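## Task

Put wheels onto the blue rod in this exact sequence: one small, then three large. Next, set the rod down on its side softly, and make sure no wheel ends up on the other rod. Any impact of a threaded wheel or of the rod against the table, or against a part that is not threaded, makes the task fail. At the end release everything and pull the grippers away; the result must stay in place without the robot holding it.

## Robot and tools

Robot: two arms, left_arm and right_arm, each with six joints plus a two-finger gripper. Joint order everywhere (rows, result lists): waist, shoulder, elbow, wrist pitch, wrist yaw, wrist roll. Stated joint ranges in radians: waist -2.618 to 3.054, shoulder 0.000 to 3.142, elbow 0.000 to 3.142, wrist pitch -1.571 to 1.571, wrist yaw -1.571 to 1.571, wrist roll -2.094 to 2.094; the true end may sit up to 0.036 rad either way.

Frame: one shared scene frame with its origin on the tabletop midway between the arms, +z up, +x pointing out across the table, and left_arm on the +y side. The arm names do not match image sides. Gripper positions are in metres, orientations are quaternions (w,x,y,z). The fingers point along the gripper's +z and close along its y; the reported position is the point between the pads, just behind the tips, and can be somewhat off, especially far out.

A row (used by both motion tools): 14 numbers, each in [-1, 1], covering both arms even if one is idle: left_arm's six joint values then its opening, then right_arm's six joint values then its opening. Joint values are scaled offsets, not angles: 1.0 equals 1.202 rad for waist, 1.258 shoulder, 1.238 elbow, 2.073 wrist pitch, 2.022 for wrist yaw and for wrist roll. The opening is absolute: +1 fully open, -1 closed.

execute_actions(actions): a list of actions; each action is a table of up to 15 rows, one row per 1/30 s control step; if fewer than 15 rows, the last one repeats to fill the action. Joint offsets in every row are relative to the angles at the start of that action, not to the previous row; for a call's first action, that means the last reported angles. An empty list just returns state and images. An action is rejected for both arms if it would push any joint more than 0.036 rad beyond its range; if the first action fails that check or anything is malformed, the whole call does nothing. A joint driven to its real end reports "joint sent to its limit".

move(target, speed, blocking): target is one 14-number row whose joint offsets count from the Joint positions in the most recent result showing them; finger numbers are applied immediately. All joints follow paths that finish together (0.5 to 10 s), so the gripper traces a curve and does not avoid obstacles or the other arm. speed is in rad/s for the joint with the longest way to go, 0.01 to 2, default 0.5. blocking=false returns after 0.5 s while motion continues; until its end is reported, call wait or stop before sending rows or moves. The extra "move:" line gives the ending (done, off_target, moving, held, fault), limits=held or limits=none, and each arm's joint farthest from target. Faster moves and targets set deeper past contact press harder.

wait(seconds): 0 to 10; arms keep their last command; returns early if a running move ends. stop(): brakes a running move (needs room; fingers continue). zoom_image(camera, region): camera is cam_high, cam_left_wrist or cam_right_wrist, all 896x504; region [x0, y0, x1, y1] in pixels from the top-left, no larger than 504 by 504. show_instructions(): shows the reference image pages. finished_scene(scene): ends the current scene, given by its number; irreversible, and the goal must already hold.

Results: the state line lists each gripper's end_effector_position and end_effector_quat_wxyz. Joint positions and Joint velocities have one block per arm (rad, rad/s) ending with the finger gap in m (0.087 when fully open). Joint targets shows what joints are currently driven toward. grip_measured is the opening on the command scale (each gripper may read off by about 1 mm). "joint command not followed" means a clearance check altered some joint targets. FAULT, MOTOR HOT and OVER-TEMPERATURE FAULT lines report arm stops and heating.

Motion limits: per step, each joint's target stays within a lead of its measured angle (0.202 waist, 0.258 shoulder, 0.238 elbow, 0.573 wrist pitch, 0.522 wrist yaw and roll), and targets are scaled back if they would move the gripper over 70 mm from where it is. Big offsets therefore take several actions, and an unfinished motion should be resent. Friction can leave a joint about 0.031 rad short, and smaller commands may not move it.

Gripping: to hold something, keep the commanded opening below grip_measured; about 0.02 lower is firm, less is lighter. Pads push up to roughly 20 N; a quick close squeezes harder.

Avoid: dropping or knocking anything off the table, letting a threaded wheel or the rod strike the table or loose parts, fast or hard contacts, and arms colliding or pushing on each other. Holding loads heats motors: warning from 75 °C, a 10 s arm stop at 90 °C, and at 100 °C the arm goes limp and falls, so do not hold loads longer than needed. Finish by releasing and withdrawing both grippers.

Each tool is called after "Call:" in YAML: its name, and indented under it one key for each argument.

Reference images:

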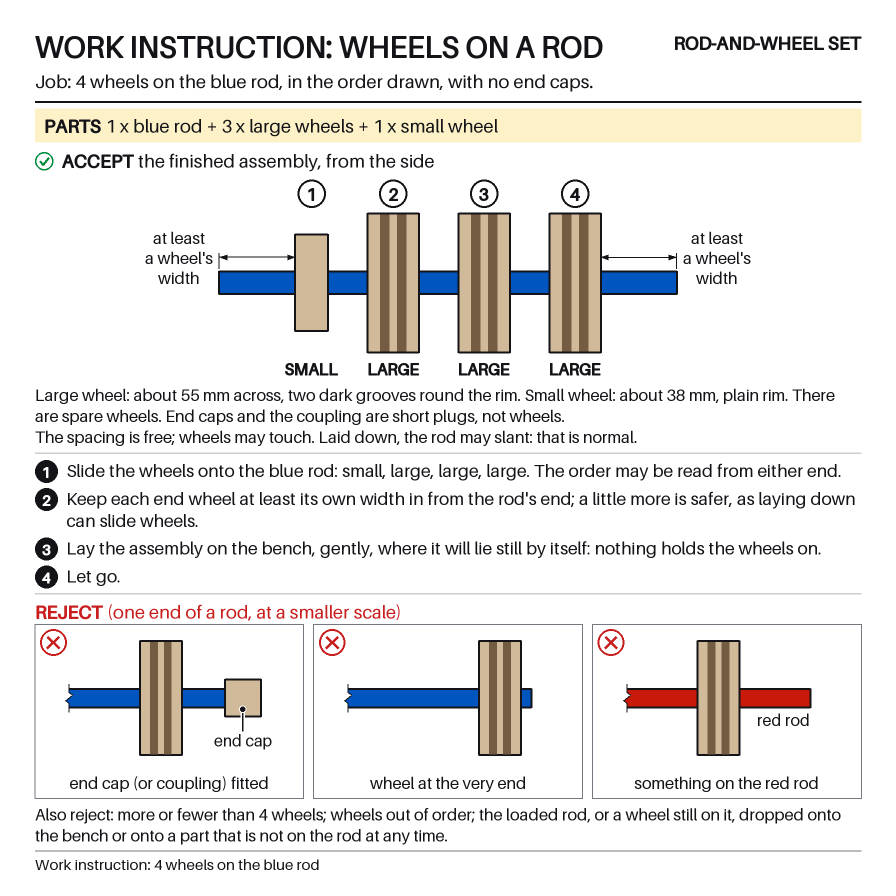

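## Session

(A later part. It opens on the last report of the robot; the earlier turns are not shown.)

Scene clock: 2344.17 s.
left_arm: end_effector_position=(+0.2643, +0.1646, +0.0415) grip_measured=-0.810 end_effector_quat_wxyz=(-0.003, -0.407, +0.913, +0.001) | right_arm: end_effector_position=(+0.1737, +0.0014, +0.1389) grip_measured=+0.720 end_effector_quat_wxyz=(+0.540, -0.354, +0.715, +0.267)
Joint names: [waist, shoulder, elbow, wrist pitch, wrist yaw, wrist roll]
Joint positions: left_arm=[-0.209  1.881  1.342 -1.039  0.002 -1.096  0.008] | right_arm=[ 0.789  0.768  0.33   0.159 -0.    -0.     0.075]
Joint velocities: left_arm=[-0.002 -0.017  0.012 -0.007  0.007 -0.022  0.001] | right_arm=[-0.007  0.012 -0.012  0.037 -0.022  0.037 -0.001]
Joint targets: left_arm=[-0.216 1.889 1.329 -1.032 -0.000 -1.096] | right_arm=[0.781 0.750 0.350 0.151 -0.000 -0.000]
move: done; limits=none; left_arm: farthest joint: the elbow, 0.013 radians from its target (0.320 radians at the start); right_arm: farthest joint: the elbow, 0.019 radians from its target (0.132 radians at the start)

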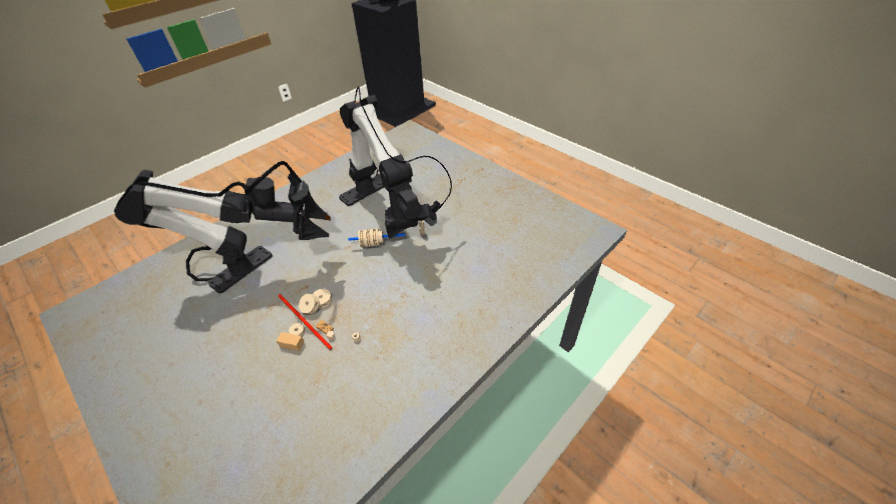

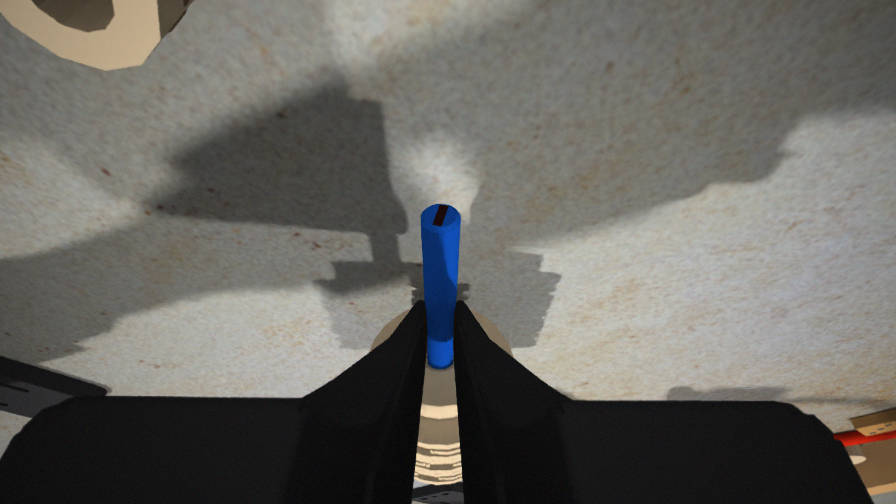

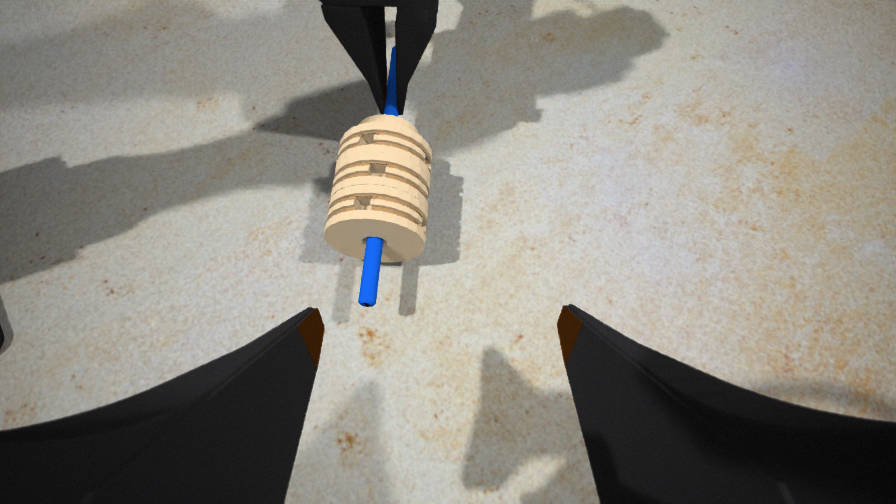

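Call:
execute_actions:
  actions:
    - [[-0.004,0.004,-0.012,0.005,0,0,-0.84,0,0,0,0,0,0,0.72],[-0.004,0.004,-0.0135,0.0065,0,0,-0.84,0,0,0,0,0,0,0.72],[-0.004,0.004,-0.0152,0.008,0,0,-0.84,0,0,0,0,0,0,0.72],[-0.004,0.004,-0.017,0.0095,0,0,-0.84,0,0,0,0,0,0,0.72],[-0.004,0.004,-0.0188,0.011,0,0,-0.84,0,0,0,0,0,0,0.72],[-0.004,0.004,-0.0206,0.0122,0,0,-0.84,0,0,0,0,0,0,0.72],[-0.004,0.004,-0.0224,0.0134,0,0,-0.84,0,0,0,0,0,0,0.72],[-0.004,0.004,-0.0242,0.0146,0,0,-0.84,0,0,0,0,0,0,0.72],[-0.004,0.004,-0.026,0.0158,0,0,-0.84,0,0,0,0,0,0,0.72],[-0.004,0.004,-0.0276,0.0168,0,0,-0.84,0,0,0,0,0,0,0.72],[-0.004,0.004,-0.029,0.0176,0,0,-0.84,0,0,0,0,0,0,0.72],[-0.004,0.004,-0.0302,0.0183,0,0,-0.84,0,0,0,0,0,0,0.72],[-0.004,0.004,-0.0312,0.0183,0,0,-0.84,0,0,0,0,0,0,0.72],[-0.004,0.004,-0.0319,0.0183,0,0,-0.84,0,0,0,0,0,0,0.72],[-0.004,0.004,-0.0323,0.0183,0,0,-0.84,0,0,0,0,0,0,0.72]]

Call:
wait:
  seconds: 0.2

Call:
zoom_image:
  camera: "cam_high"
  region: [340, 210, 440, 260]

Call:
zoom_image:
  camera: "cam_right_wrist"
  region: [290, 100, 490, 320]

Scene clock: 2374.57 s.
left_arm: end_effector_position=(+0.2631, +0.1650, +0.0359) grip_measured=-0.810 end_effector_quat_wxyz=(-0.003, -0.407, +0.913, +0.001) | right_arm: end_effector_position=(+0.1737, +0.0014, +0.1388) grip_measured=+0.720 end_effector_quat_wxyz=(+0.540, -0.355, +0.715, +0.267)
Joint names: [waist, shoulder, elbow, wrist pitch, wrist yaw, wrist roll]
Joint positions: left_arm=[-0.209  1.881  1.319 -1.014  0.002 -1.096  0.008] | right_arm=[ 0.789  0.768  0.33   0.159 -0.    -0.     0.075]
Joint velocities: left_arm=[ 0.002 -0.017 -0.027  0.037 -0.095  0.051 -0.001] | right_arm=[-0.002  0.002 -0.007  0.007  0.037 -0.051 -0.001]
Joint targets: left_arm=[-0.214 1.886 1.302 -1.001 0.002 -1.096] | right_arm=[0.789 0.768 0.330 0.159 -0.000 -0.000]

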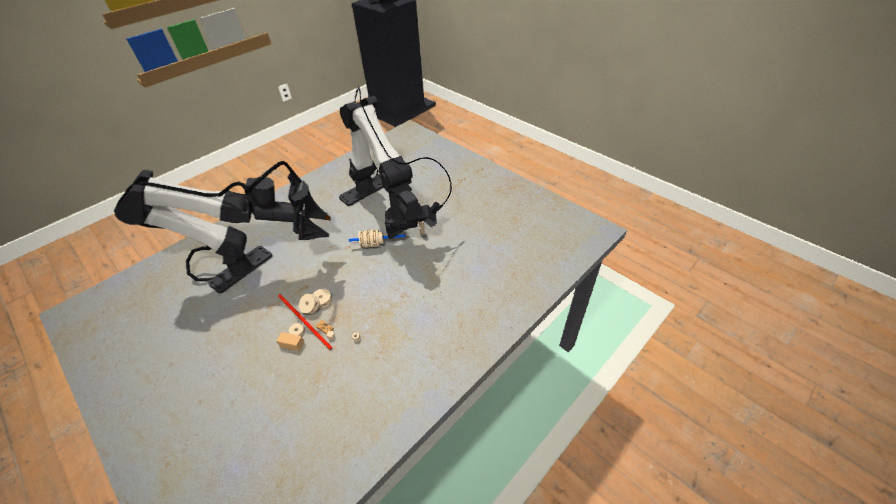

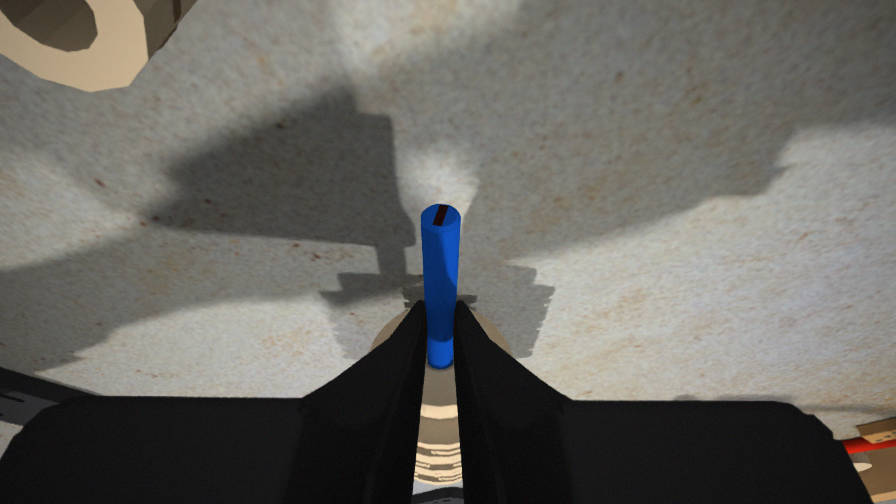

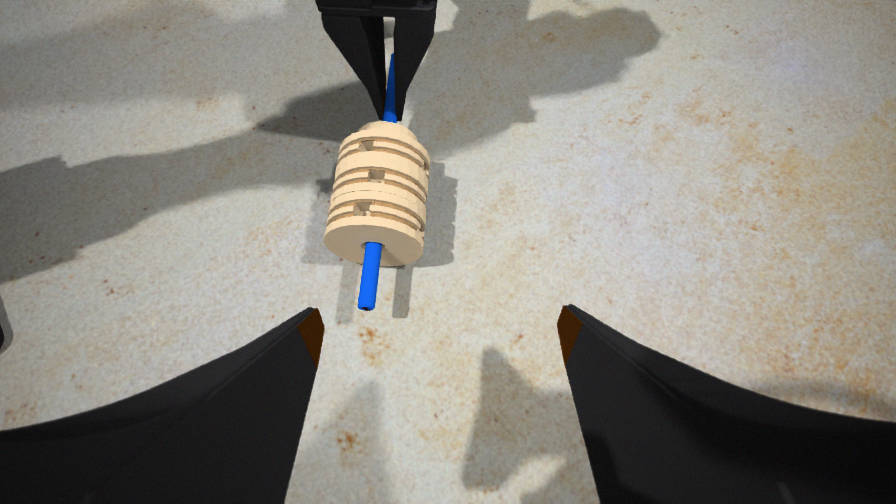

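Scene clock: 2374.77 s.
left_arm: end_effector_position=(+0.2636, +0.1648, +0.0355) grip_measured=-0.810 end_effector_quat_wxyz=(-0.002, -0.407, +0.913, +0.000) | right_arm: end_effector_position=(+0.1737, +0.0014, +0.1388) grip_measured=+0.720 end_effector_quat_wxyz=(+0.540, -0.355, +0.715, +0.267)
Joint names: [waist, shoulder, elbow, wrist pitch, wrist yaw, wrist roll]
Joint positions: left_arm=[-0.209  1.881  1.318 -1.01   0.002 -1.096  0.008] | right_arm=[ 0.789  0.768  0.33   0.159 -0.    -0.     0.075]
Joint velocities: left_arm=[-0.012 -0.007 -0.022 -0.095  0.007 -0.022  0.001] | right_arm=[ 0.002  0.002 -0.017 -0.007  0.022  0.007  0.   ]
Joint targets: left_arm=[-0.214 1.886 1.302 -1.002 0.002 -1.096] | right_arm=[0.789 0.768 0.330 0.159 -0.000 -0.000]
wait: 0.20 s; no rest

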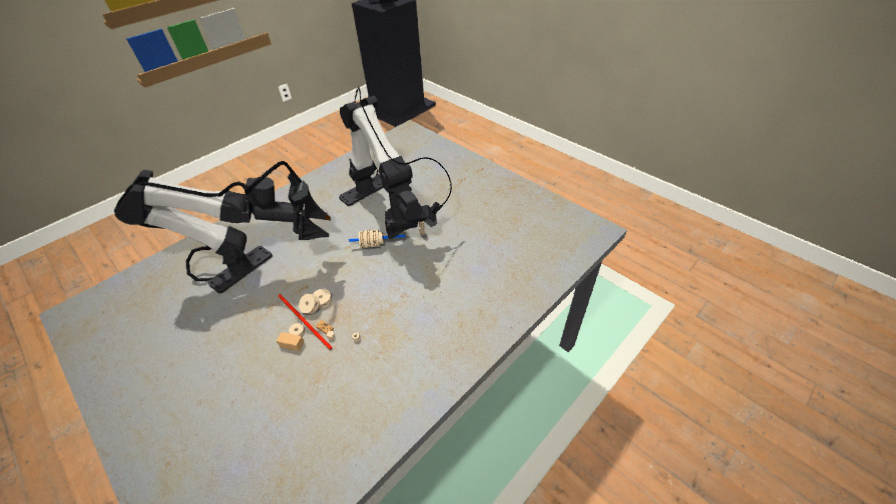

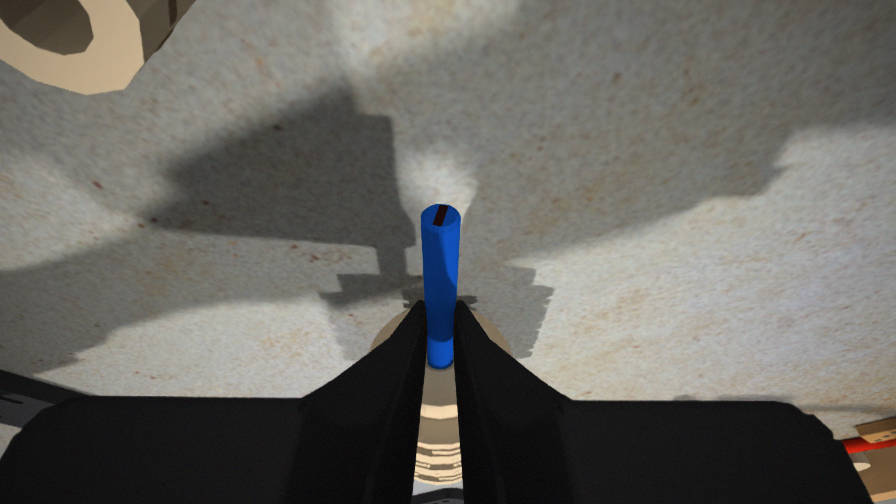

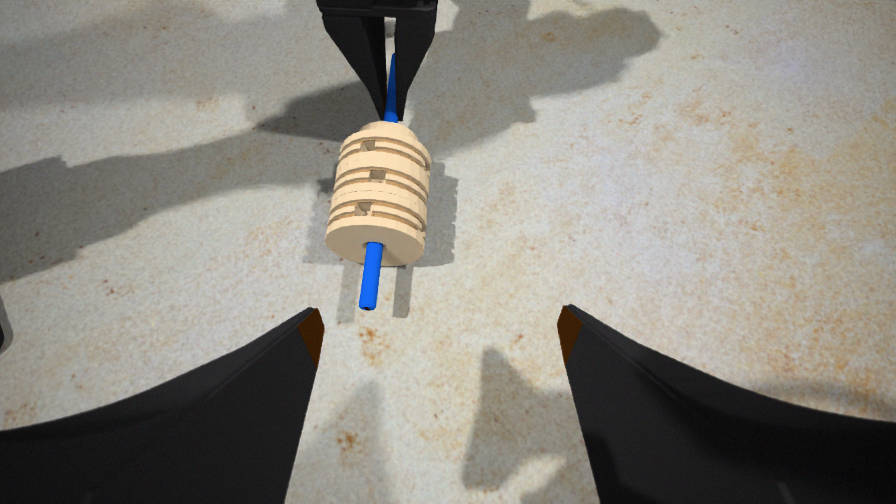

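Region (340, 210, 440, 260) of cam_high's 896x504 image, scaled by 5.040, with more detail than that image has.

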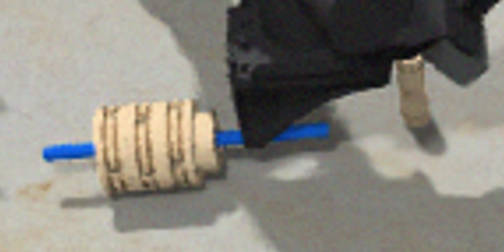

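Region (290, 100, 490, 320) of cam_right_wrist's 896x504 image, scaled by 2.291, with more detail than that image has; it fills the left 458 columns of this view, and the rest is white.

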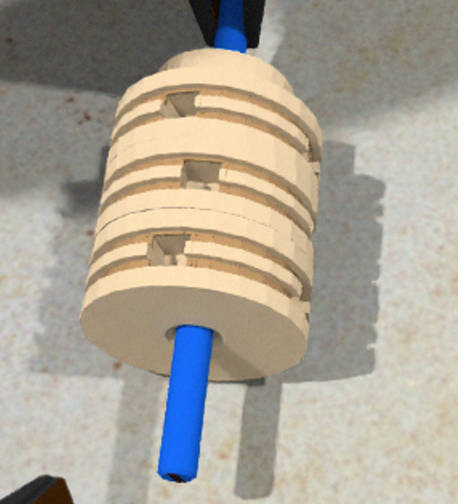

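Call:
execute_actions:
  actions:
    - [[-0.004,0.004,-0.0135,0.0045,0,0,-0.84,0,0,0,0,0,0,0.72],[-0.004,0.004,-0.0142,0.005,0,0,-0.84,0,0,0,0,0,0,0.72],[-0.004,0.004,-0.0149,0.0055,0,0,-0.84,0,0,0,0,0,0,0.72],[-0.004,0.004,-0.0156,0.006,0,0,-0.84,0,0,0,0,0,0,0.72],[-0.004,0.004,-0.0163,0.0065,0,0,-0.84,0,0,0,0,0,0,0.72],[-0.004,0.004,-0.017,0.007,0,0,-0.84,0,0,0,0,0,0,0.72],[-0.004,0.004,-0.0177,0.0075,0,0,-0.84,0,0,0,0,0,0,0.72],[-0.004,0.004,-0.0184,0.008,0,0,-0.84,0,0,0,0,0,0,0.72],[-0.004,0.004,-0.0191,0.0085,0,0,-0.84,0,0,0,0,0,0,0.72],[-0.004,0.004,-0.0198,0.009,0,0,-0.84,0,0,0,0,0,0,0.72],[-0.004,0.004,-0.0205,0.0096,0,0,-0.84,0,0,0,0,0,0,0.72],[-0.004,0.004,-0.0212,0.0096,0,0,-0.84,0,0,0,0,0,0,0.72],[-0.004,0.004,-0.0218,0.0096,0,0,-0.84,0,0,0,0,0,0,0.72],[-0.004,0.004,-0.0223,0.0096,0,0,-0.84,0,0,0,0,0,0,0.72],[-0.004,0.004,-0.0226,0.0096,0,0,-0.84,0,0,0,0,0,0,0.72]]

Call:
wait:
  seconds: 0.2

Call:
zoom_image:
  camera: "cam_right_wrist"
  region: [290, 100, 490, 320]

Scene clock: 2395.97 s.
left_arm: end_effector_position=(+0.2624, +0.1651, +0.0327) grip_measured=-0.810 end_effector_quat_wxyz=(-0.002, -0.407, +0.913, +0.000) | right_arm: end_effector_position=(+0.1737, +0.0014, +0.1388) grip_measured=+0.720 end_effector_quat_wxyz=(+0.540, -0.355, +0.715, +0.267)
Joint names: [waist, shoulder, elbow, wrist pitch, wrist yaw, wrist roll]
Joint positions: left_arm=[-0.209  1.881  1.306 -1.     0.002 -1.096  0.008] | right_arm=[ 0.789  0.768  0.33   0.159 -0.    -0.     0.075]
Joint velocities: left_arm=[-0.007  0.002 -0.027 -0.081 -0.022 -0.007  0.001] | right_arm=[-0.002  0.007 -0.002 -0.037 -0.037  0.022 -0.   ]
Joint targets: left_arm=[-0.214 1.886 1.290 -0.991 0.002 -1.096] | right_arm=[0.789 0.768 0.330 0.159 -0.000 -0.000]

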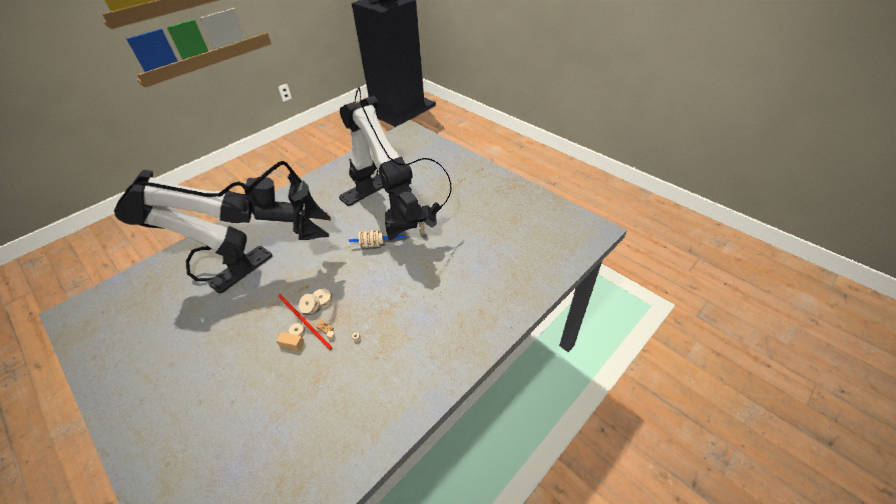

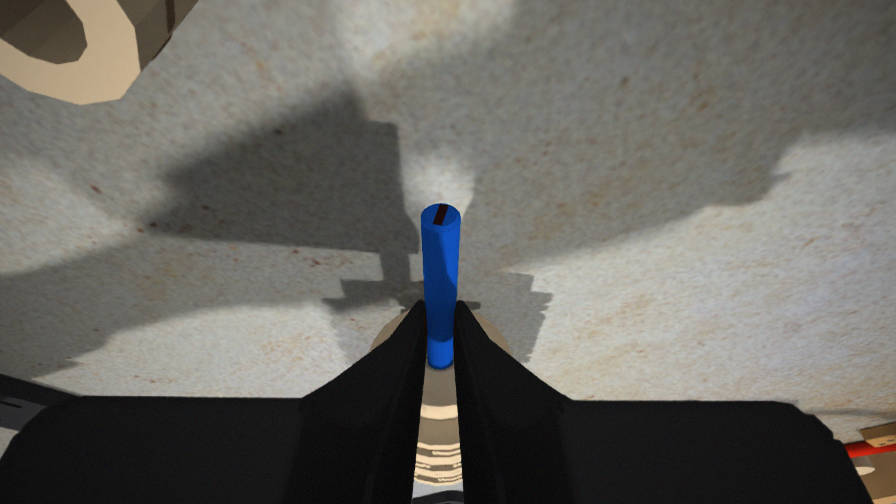

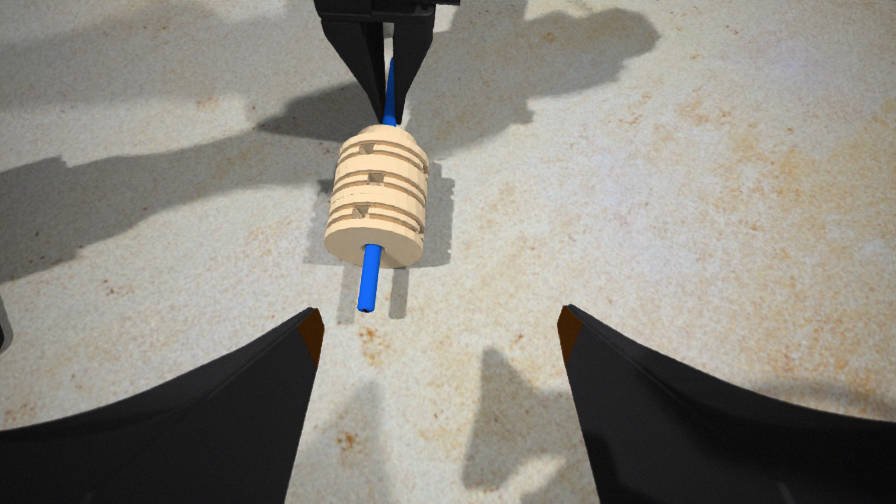

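Scene clock: 2396.17 s.
left_arm: end_effector_position=(+0.2624, +0.1651, +0.0326) grip_measured=-0.810 end_effector_quat_wxyz=(-0.002, -0.407, +0.913, +0.000) | right_arm: end_effector_position=(+0.1737, +0.0014, +0.1388) grip_measured=+0.720 end_effector_quat_wxyz=(+0.540, -0.355, +0.715, +0.267)
Joint names: [waist, shoulder, elbow, wrist pitch, wrist yaw, wrist roll]
Joint positions: left_arm=[-0.209  1.881  1.305 -0.999  0.002 -1.096  0.008] | right_arm=[ 0.789  0.768  0.33   0.159 -0.    -0.     0.075]
Joint velocities: left_arm=[ 0.022  0.002  0.007 -0.037  0.022 -0.066  0.001] | right_arm=[-0.007 -0.002 -0.012  0.022 -0.081 -0.037 -0.   ]
Joint targets: left_arm=[-0.214 1.886 1.290 -0.990 0.002 -1.096] | right_arm=[0.789 0.768 0.330 0.159 -0.000 -0.000]
wait: 0.20 s; at rest by 0.17 s

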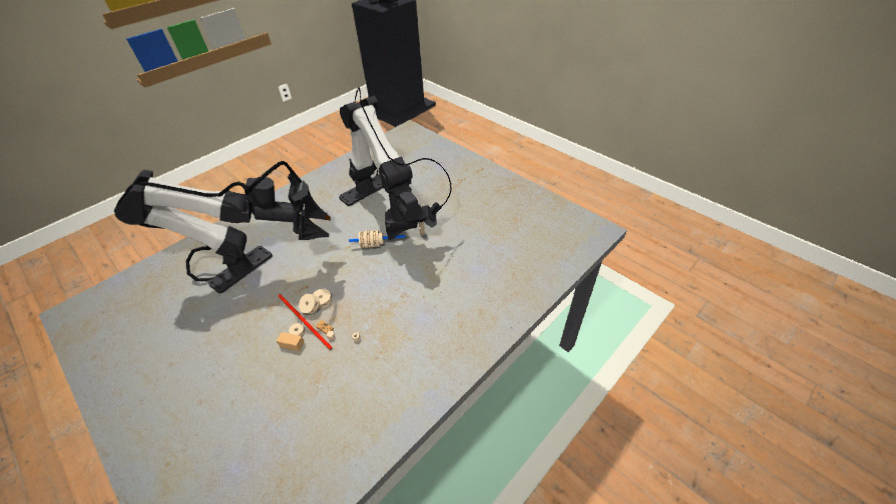

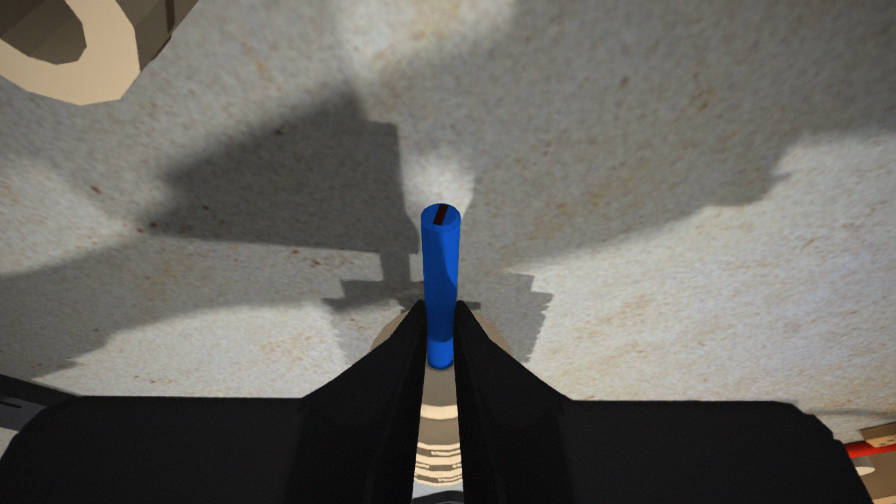

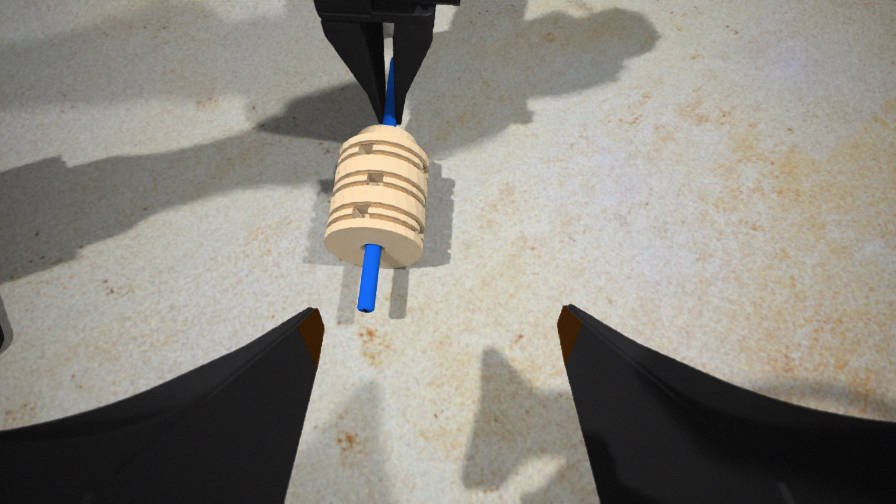

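Region (290, 100, 490, 320) of cam_right_wrist's 896x504 image, scaled by 2.291, with more detail than that image has; it fills the left 458 columns of this view, and the rest is white.

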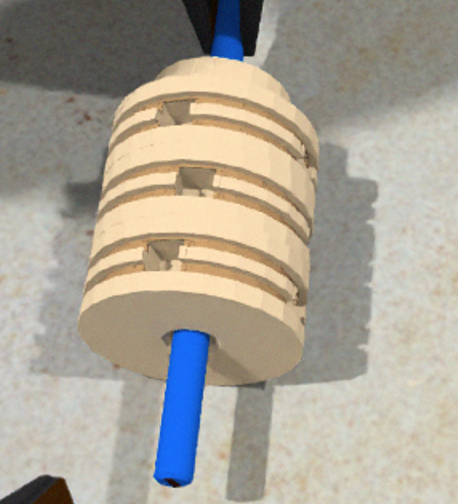

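Call:
execute_actions:
  actions:
    - [[-0.004,0.004,-0.0126,0.0047,0,0,-0.84,0,0,0,0,0,0,0.72],[-0.004,0.004,-0.0131,0.005,0,0,-0.84,0,0,0,0,0,0,0.72],[-0.004,0.004,-0.0136,0.0054,0,0,-0.84,0,0,0,0,0,0,0.72],[-0.004,0.004,-0.0141,0.0058,0,0,-0.84,0,0,0,0,0,0,0.72],[-0.004,0.004,-0.0146,0.0062,0,0,-0.84,0,0,0,0,0,0,0.72],[-0.004,0.004,-0.0151,0.0066,0,0,-0.84,0,0,0,0,0,0,0.72],[-0.004,0.004,-0.0156,0.007,0,0,-0.84,0,0,0,0,0,0,0.72],[-0.004,0.004,-0.0161,0.0074,0,0,-0.84,0,0,0,0,0,0,0.72],[-0.004,0.004,-0.0166,0.0078,0,0,-0.84,0,0,0,0,0,0,0.72],[-0.004,0.004,-0.0171,0.0082,0,0,-0.84,0,0,0,0,0,0,0.72],[-0.004,0.004,-0.0176,0.0082,0,0,-0.84,0,0,0,0,0,0,0.72],[-0.004,0.004,-0.018,0.0082,0,0,-0.84,0,0,0,0,0,0,0.72],[-0.004,0.004,-0.0184,0.0082,0,0,-0.84,0,0,0,0,0,0,0.72],[-0.004,0.004,-0.0187,0.0082,0,0,-0.84,0,0,0,0,0,0,0.72],[-0.004,0.004,-0.0187,0.0082,0,0,-0.84,0,0,0,0,0,0,0.72]]

Call:
zoom_image:
  camera: "cam_right_wrist"
  region: [290, 100, 490, 320]

Scene clock: 2408.90 s.
left_arm: end_effector_position=(+0.2640, +0.1647, +0.0325) grip_measured=-0.810 end_effector_quat_wxyz=(+0.001, -0.407, +0.914, -0.002) | right_arm: end_effector_position=(+0.1737, +0.0014, +0.1388) grip_measured=+0.720 end_effector_quat_wxyz=(+0.540, -0.355, +0.715, +0.267)
Joint names: [waist, shoulder, elbow, wrist pitch, wrist yaw, wrist roll]
Joint positions: left_arm=[-0.209  1.881  1.305 -0.993  0.002 -1.096  0.008] | right_arm=[ 0.789  0.768  0.33   0.159 -0.    -0.     0.075]
Joint velocities: left_arm=[-0.012 -0.007 -0.007 -0.007 -0.007  0.007 -0.001] | right_arm=[ 0.007 -0.027  0.002 -0.007 -0.066 -0.022  0.   ]
Joint targets: left_arm=[-0.214 1.886 1.282 -0.982 0.002 -1.096] | right_arm=[0.789 0.768 0.330 0.159 -0.000 -0.000]

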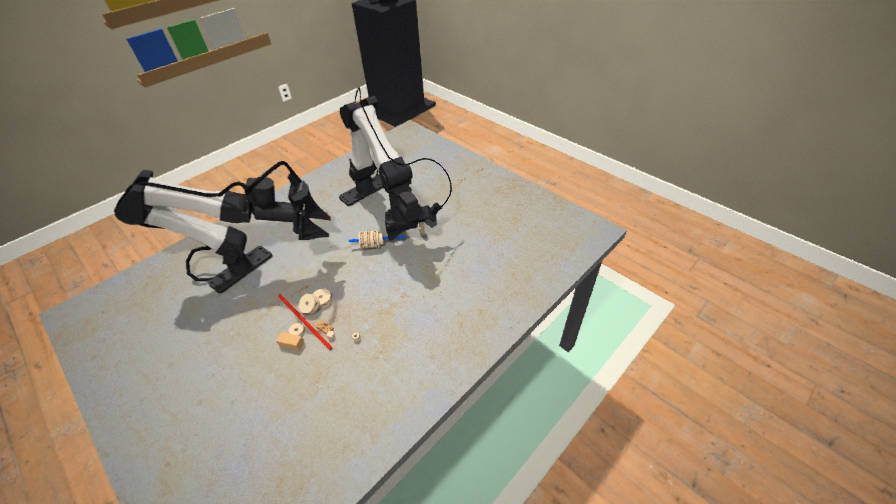

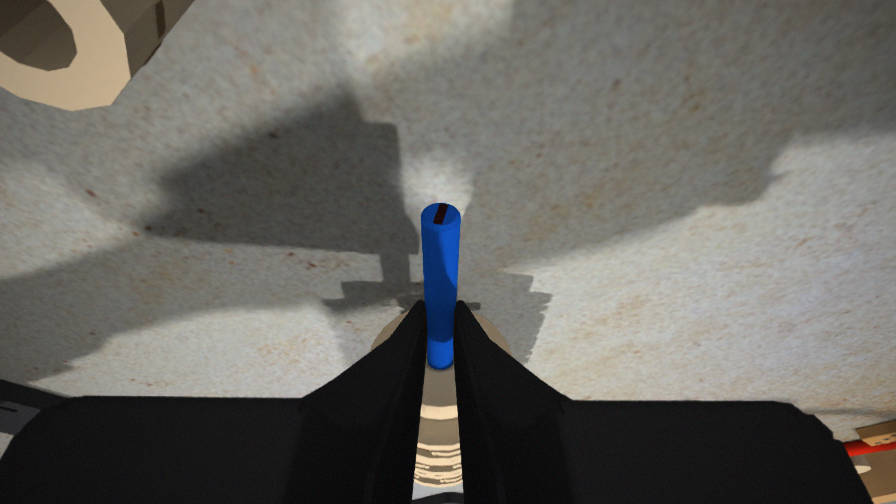

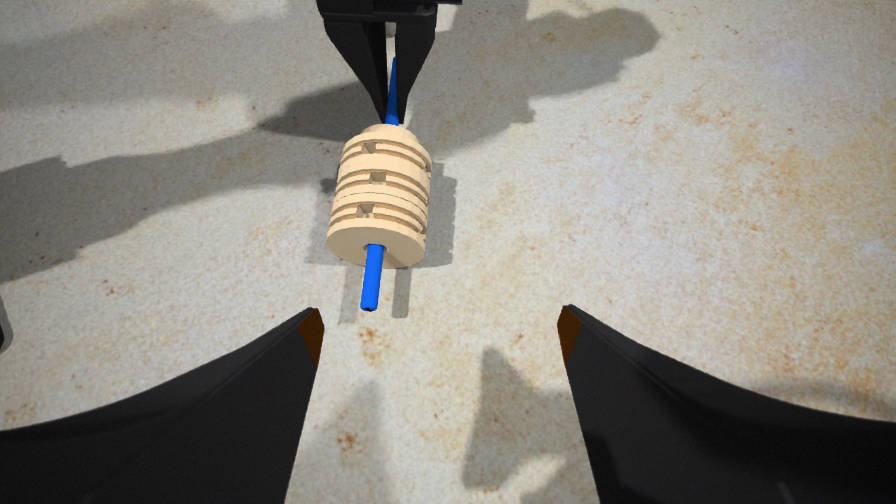

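Region (290, 100, 490, 320) of cam_right_wrist's 896x504 image, scaled by 2.291, with more detail than that image has; it fills the left 458 columns of this view, and the rest is white.

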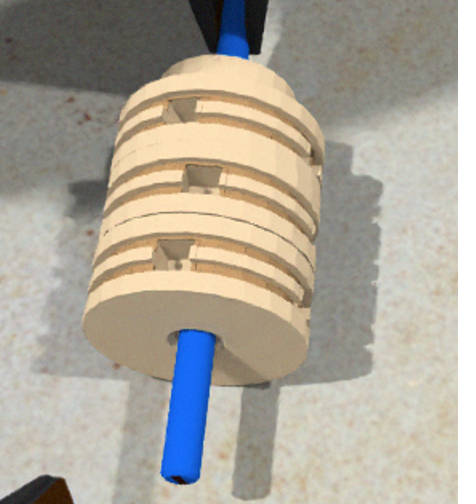

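Call:
execute_actions:
  actions:
    - [[-0.004,0.004,-0.0187,0.003,0.002,0,-0.84,0,0,0,0,0,0,0.72],[-0.004,0.004,-0.0187,0.002,0.004,0,-0.84,0,0,0,0,0,0,0.72],[-0.004,0.004,-0.0187,0.001,0.005,0,-0.84,0,0,0,0,0,0,0.72],[-0.004,0.004,-0.0187,0,0.006,0,-0.84,0,0,0,0,0,0,0.72],[-0.004,0.004,-0.019,0,0.0068,0,-0.84,0,0,0,0,0,0,0.72],[-0.004,0.004,-0.019,0,0.0075,0,-0.84,0,0,0,0,0,0,0.72],[-0.004,0.004,-0.019,0,0.0082,0,-0.84,0,0,0,0,0,0,0.72],[-0.004,0.004,-0.0195,0,0.0089,0,-0.84,0,0,0,0,0,0,0.72],[-0.004,0.004,-0.0195,0,0.0096,0,-0.84,0,0,0,0,0,0,0.72],[-0.004,0.004,-0.02,0,0.0103,0,-0.84,0,0,0,0,0,0,0.72],[-0.004,0.004,-0.02,0,0.011,0,-0.84,0,0,0,0,0,0,0.72],[-0.004,0.004,-0.02,0,0.0115,0,-0.84,0,0,0,0,0,0,0.72],[-0.004,0.004,-0.02,0,0.012,0,-0.84,0,0,0,0,0,0,0.72],[-0.004,0.004,-0.02,0,0.012,0,-0.84,0,0,0,0,0,0,0.72],[-0.004,0.004,-0.02,0,0.012,0,-0.84,0,0,0,0,0,0,0.72]]

Call:
wait:
  seconds: 0.2

Call:
zoom_image:
  camera: "cam_right_wrist"
  region: [290, 100, 490, 320]

Scene clock: 2429.53 s.
left_arm: end_effector_position=(+0.2614, +0.1643, +0.0310) grip_measured=-0.810 end_effector_quat_wxyz=(-0.004, -0.407, +0.913, -0.002) | right_arm: end_effector_position=(+0.1737, +0.0014, +0.1388) grip_measured=+0.720 end_effector_quat_wxyz=(+0.540, -0.355, +0.715, +0.267)
Joint names: [waist, shoulder, elbow, wrist pitch, wrist yaw, wrist roll]
Joint positions: left_arm=[-0.209  1.881  1.297 -0.991  0.008 -1.096  0.008] | right_arm=[ 0.789  0.768  0.33   0.159 -0.    -0.     0.075]
Joint velocities: left_arm=[-0.007 -0.007 -0.012 -0.095  0.051 -0.022 -0.   ] | right_arm=[-0.017  0.002  0.002  0.007  0.066  0.022 -0.   ]
Joint targets: left_arm=[-0.214 1.886 1.281 -0.992 0.026 -1.096] | right_arm=[0.789 0.768 0.330 0.159 -0.000 -0.000]

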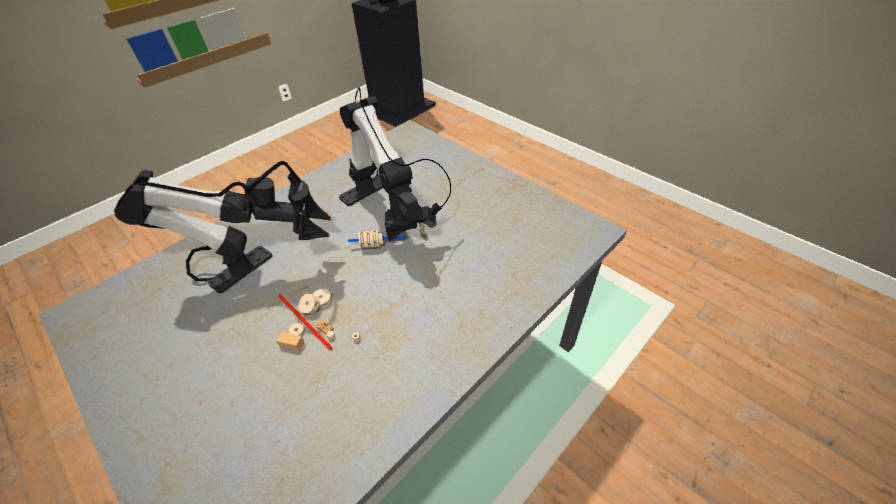

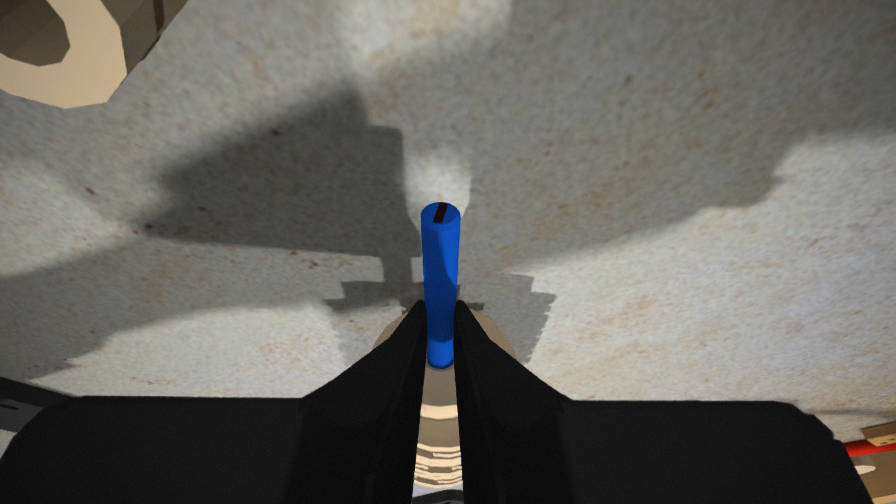

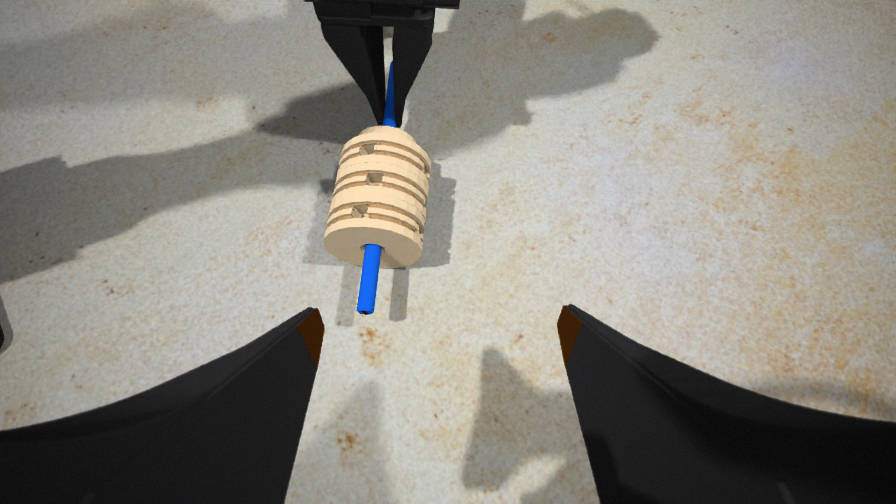

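Scene clock: 2429.73 s.
left_arm: end_effector_position=(+0.2613, +0.1640, +0.0310) grip_measured=-0.810 end_effector_quat_wxyz=(-0.004, -0.407, +0.913, -0.003) | right_arm: end_effector_position=(+0.1737, +0.0014, +0.1388) grip_measured=+0.720 end_effector_quat_wxyz=(+0.540, -0.355, +0.715, +0.267)
Joint names: [waist, shoulder, elbow, wrist pitch, wrist yaw, wrist roll]
Joint positions: left_arm=[-0.209  1.881  1.297 -0.991  0.01  -1.096  0.008] | right_arm=[ 0.789  0.768  0.33   0.159 -0.    -0.     0.075]
Joint velocities: left_arm=[ 0.007 -0.017 -0.007 -0.037 -0.051  0.066 -0.001] | right_arm=[-0.027 -0.007  0.007  0.037  0.037  0.007  0.   ]
Joint targets: left_arm=[-0.214 1.886 1.281 -0.992 0.026 -1.096] | right_arm=[0.789 0.768 0.330 0.159 -0.000 -0.000]
wait: 0.20 s; at rest by 0.17 s

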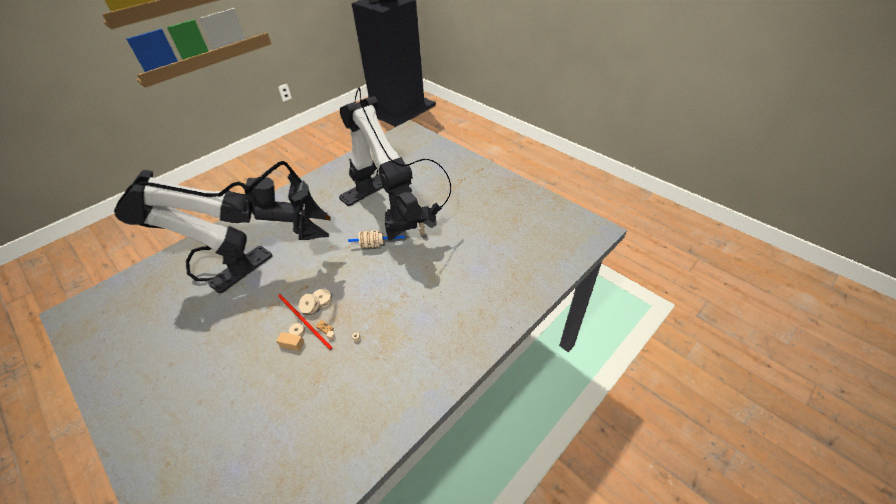

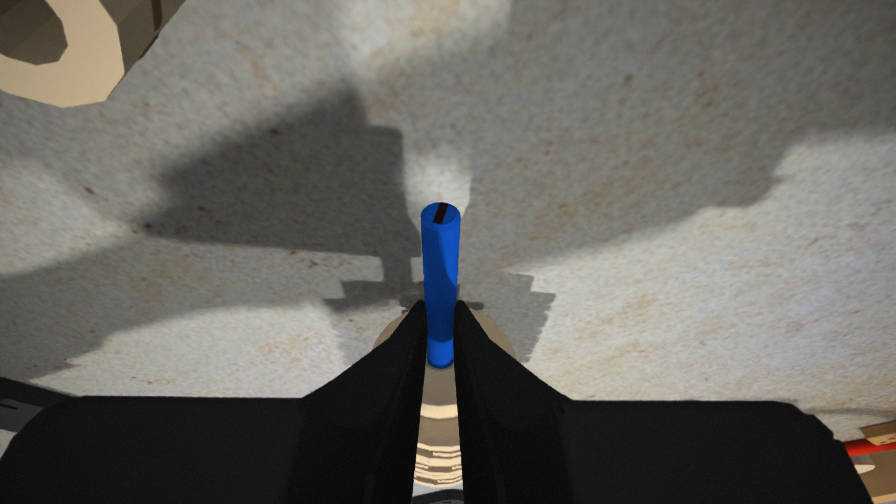

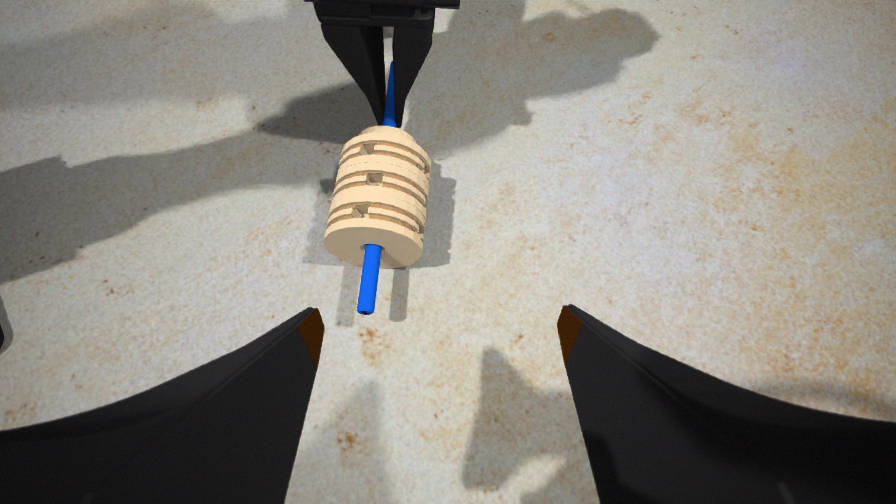

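Region (290, 100, 490, 320) of cam_right_wrist's 896x504 image, scaled by 2.291, with more detail than that image has; it fills the left 458 columns of this view, and the rest is white.

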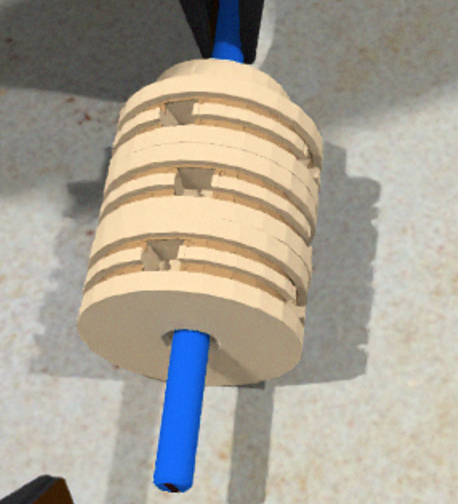

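Call:
execute_actions:
  actions:
    - [[-0.002,0.002,-0.010,0,0.004,0,-0.83,0,0,0,0,0,0,0.72],[0,0,-0.008,0,0.002,0,-0.82,0,0,0,0,0,0,0.72],[0,0,-0.006,0,0,0,-0.812,0,0,0,0,0,0,0.72],[0,0,-0.004,0,0,0,-0.805,0,0,0,0,0,0,0.72],[0,0,-0.002,0,0,0,-0.80,0,0,0,0,0,0,0.72],[0,0,0,0,0,0,-0.795,0,0,0,0,0,0,0.72],[0,0,0,0,0,0,-0.79,0,0,0,0,0,0,0.72],[0,0,0,0,0,0,-0.78,0,0,0,0,0,0,0.72],[0,0,0,0,0,0,-0.77,0,0,0,0,0,0,0.72],[0,0,0,0,0,0,-0.75,0,0,0,0,0,0,0.72],[0,0,0,0,0,0,-0.72,0,0,0,0,0,0,0.72],[0,0,0,0,0,0,-0.68,0,0,0,0,0,0,0.72],[0,0,0,0,0,0,-0.63,0,0,0,0,0,0,0.72],[0,0,0,0,0,0,-0.58,0,0,0,0,0,0,0.72],[0,0,0,0,0,0,-0.55,0,0,0,0,0,0,0.72]]

Scene clock: 2438.13 s.
left_arm: end_effector_position=(+0.2613, +0.1640, +0.0310) grip_measured=-0.567 end_effector_quat_wxyz=(-0.004, -0.407, +0.913, -0.003) | right_arm: end_effector_position=(+0.1737, +0.0014, +0.1388) grip_measured=+0.720 end_effector_quat_wxyz=(+0.540, -0.355, +0.715, +0.267)
Joint names: [waist, shoulder, elbow, wrist pitch, wrist yaw, wrist roll]
Joint positions: left_arm=[-0.209  1.881  1.297 -0.991  0.01  -1.096  0.019] | right_arm=[ 0.789  0.768  0.33   0.159 -0.    -0.     0.075]
Joint velocities: left_arm=[ 0.002  0.007 -0.002 -0.007 -0.007 -0.066  0.03 ] | right_arm=[-0.007  0.002 -0.007 -0.051 -0.095  0.007  0.001]
Joint targets: left_arm=[-0.209 1.881 1.297 -0.991 0.009 -1.096] | right_arm=[0.789 0.768 0.330 0.159 -0.000 -0.000]

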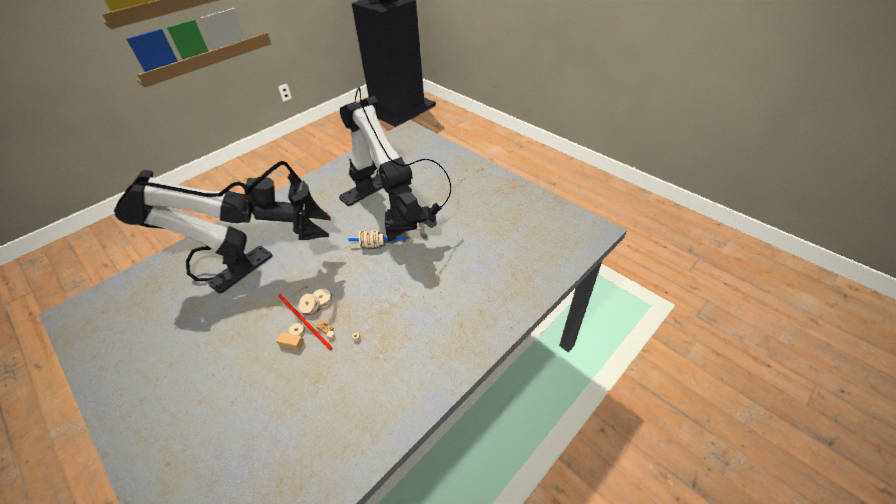

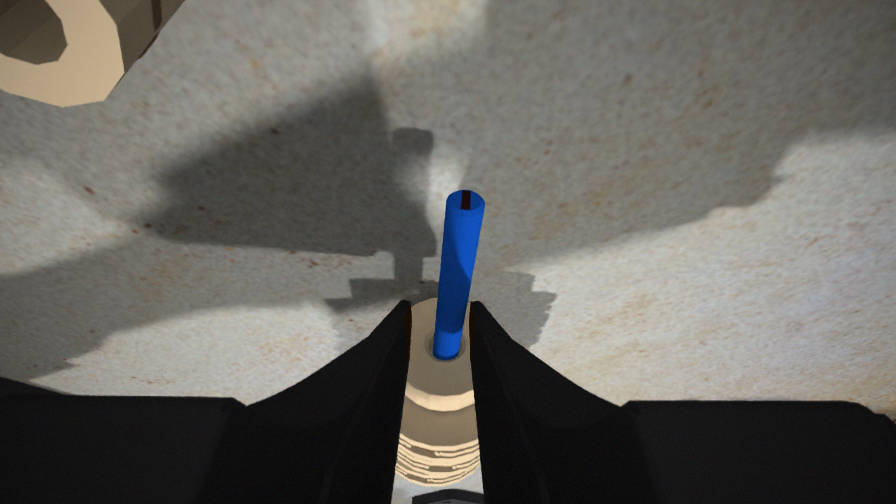

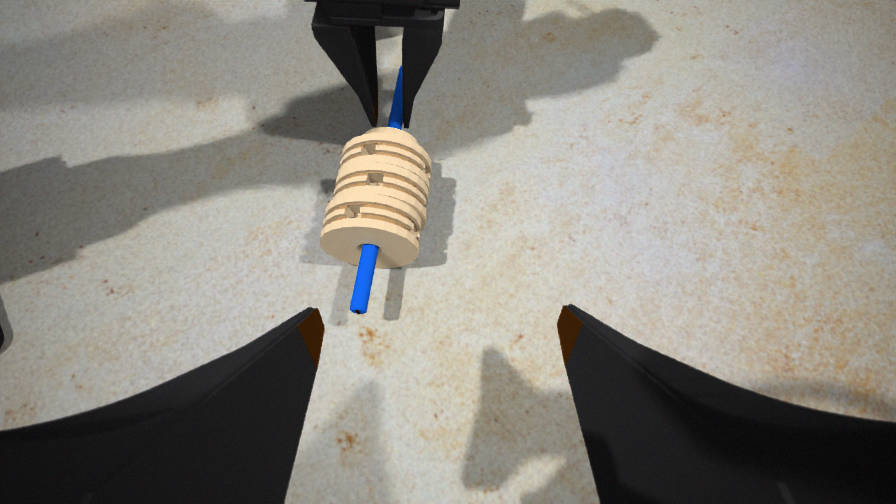

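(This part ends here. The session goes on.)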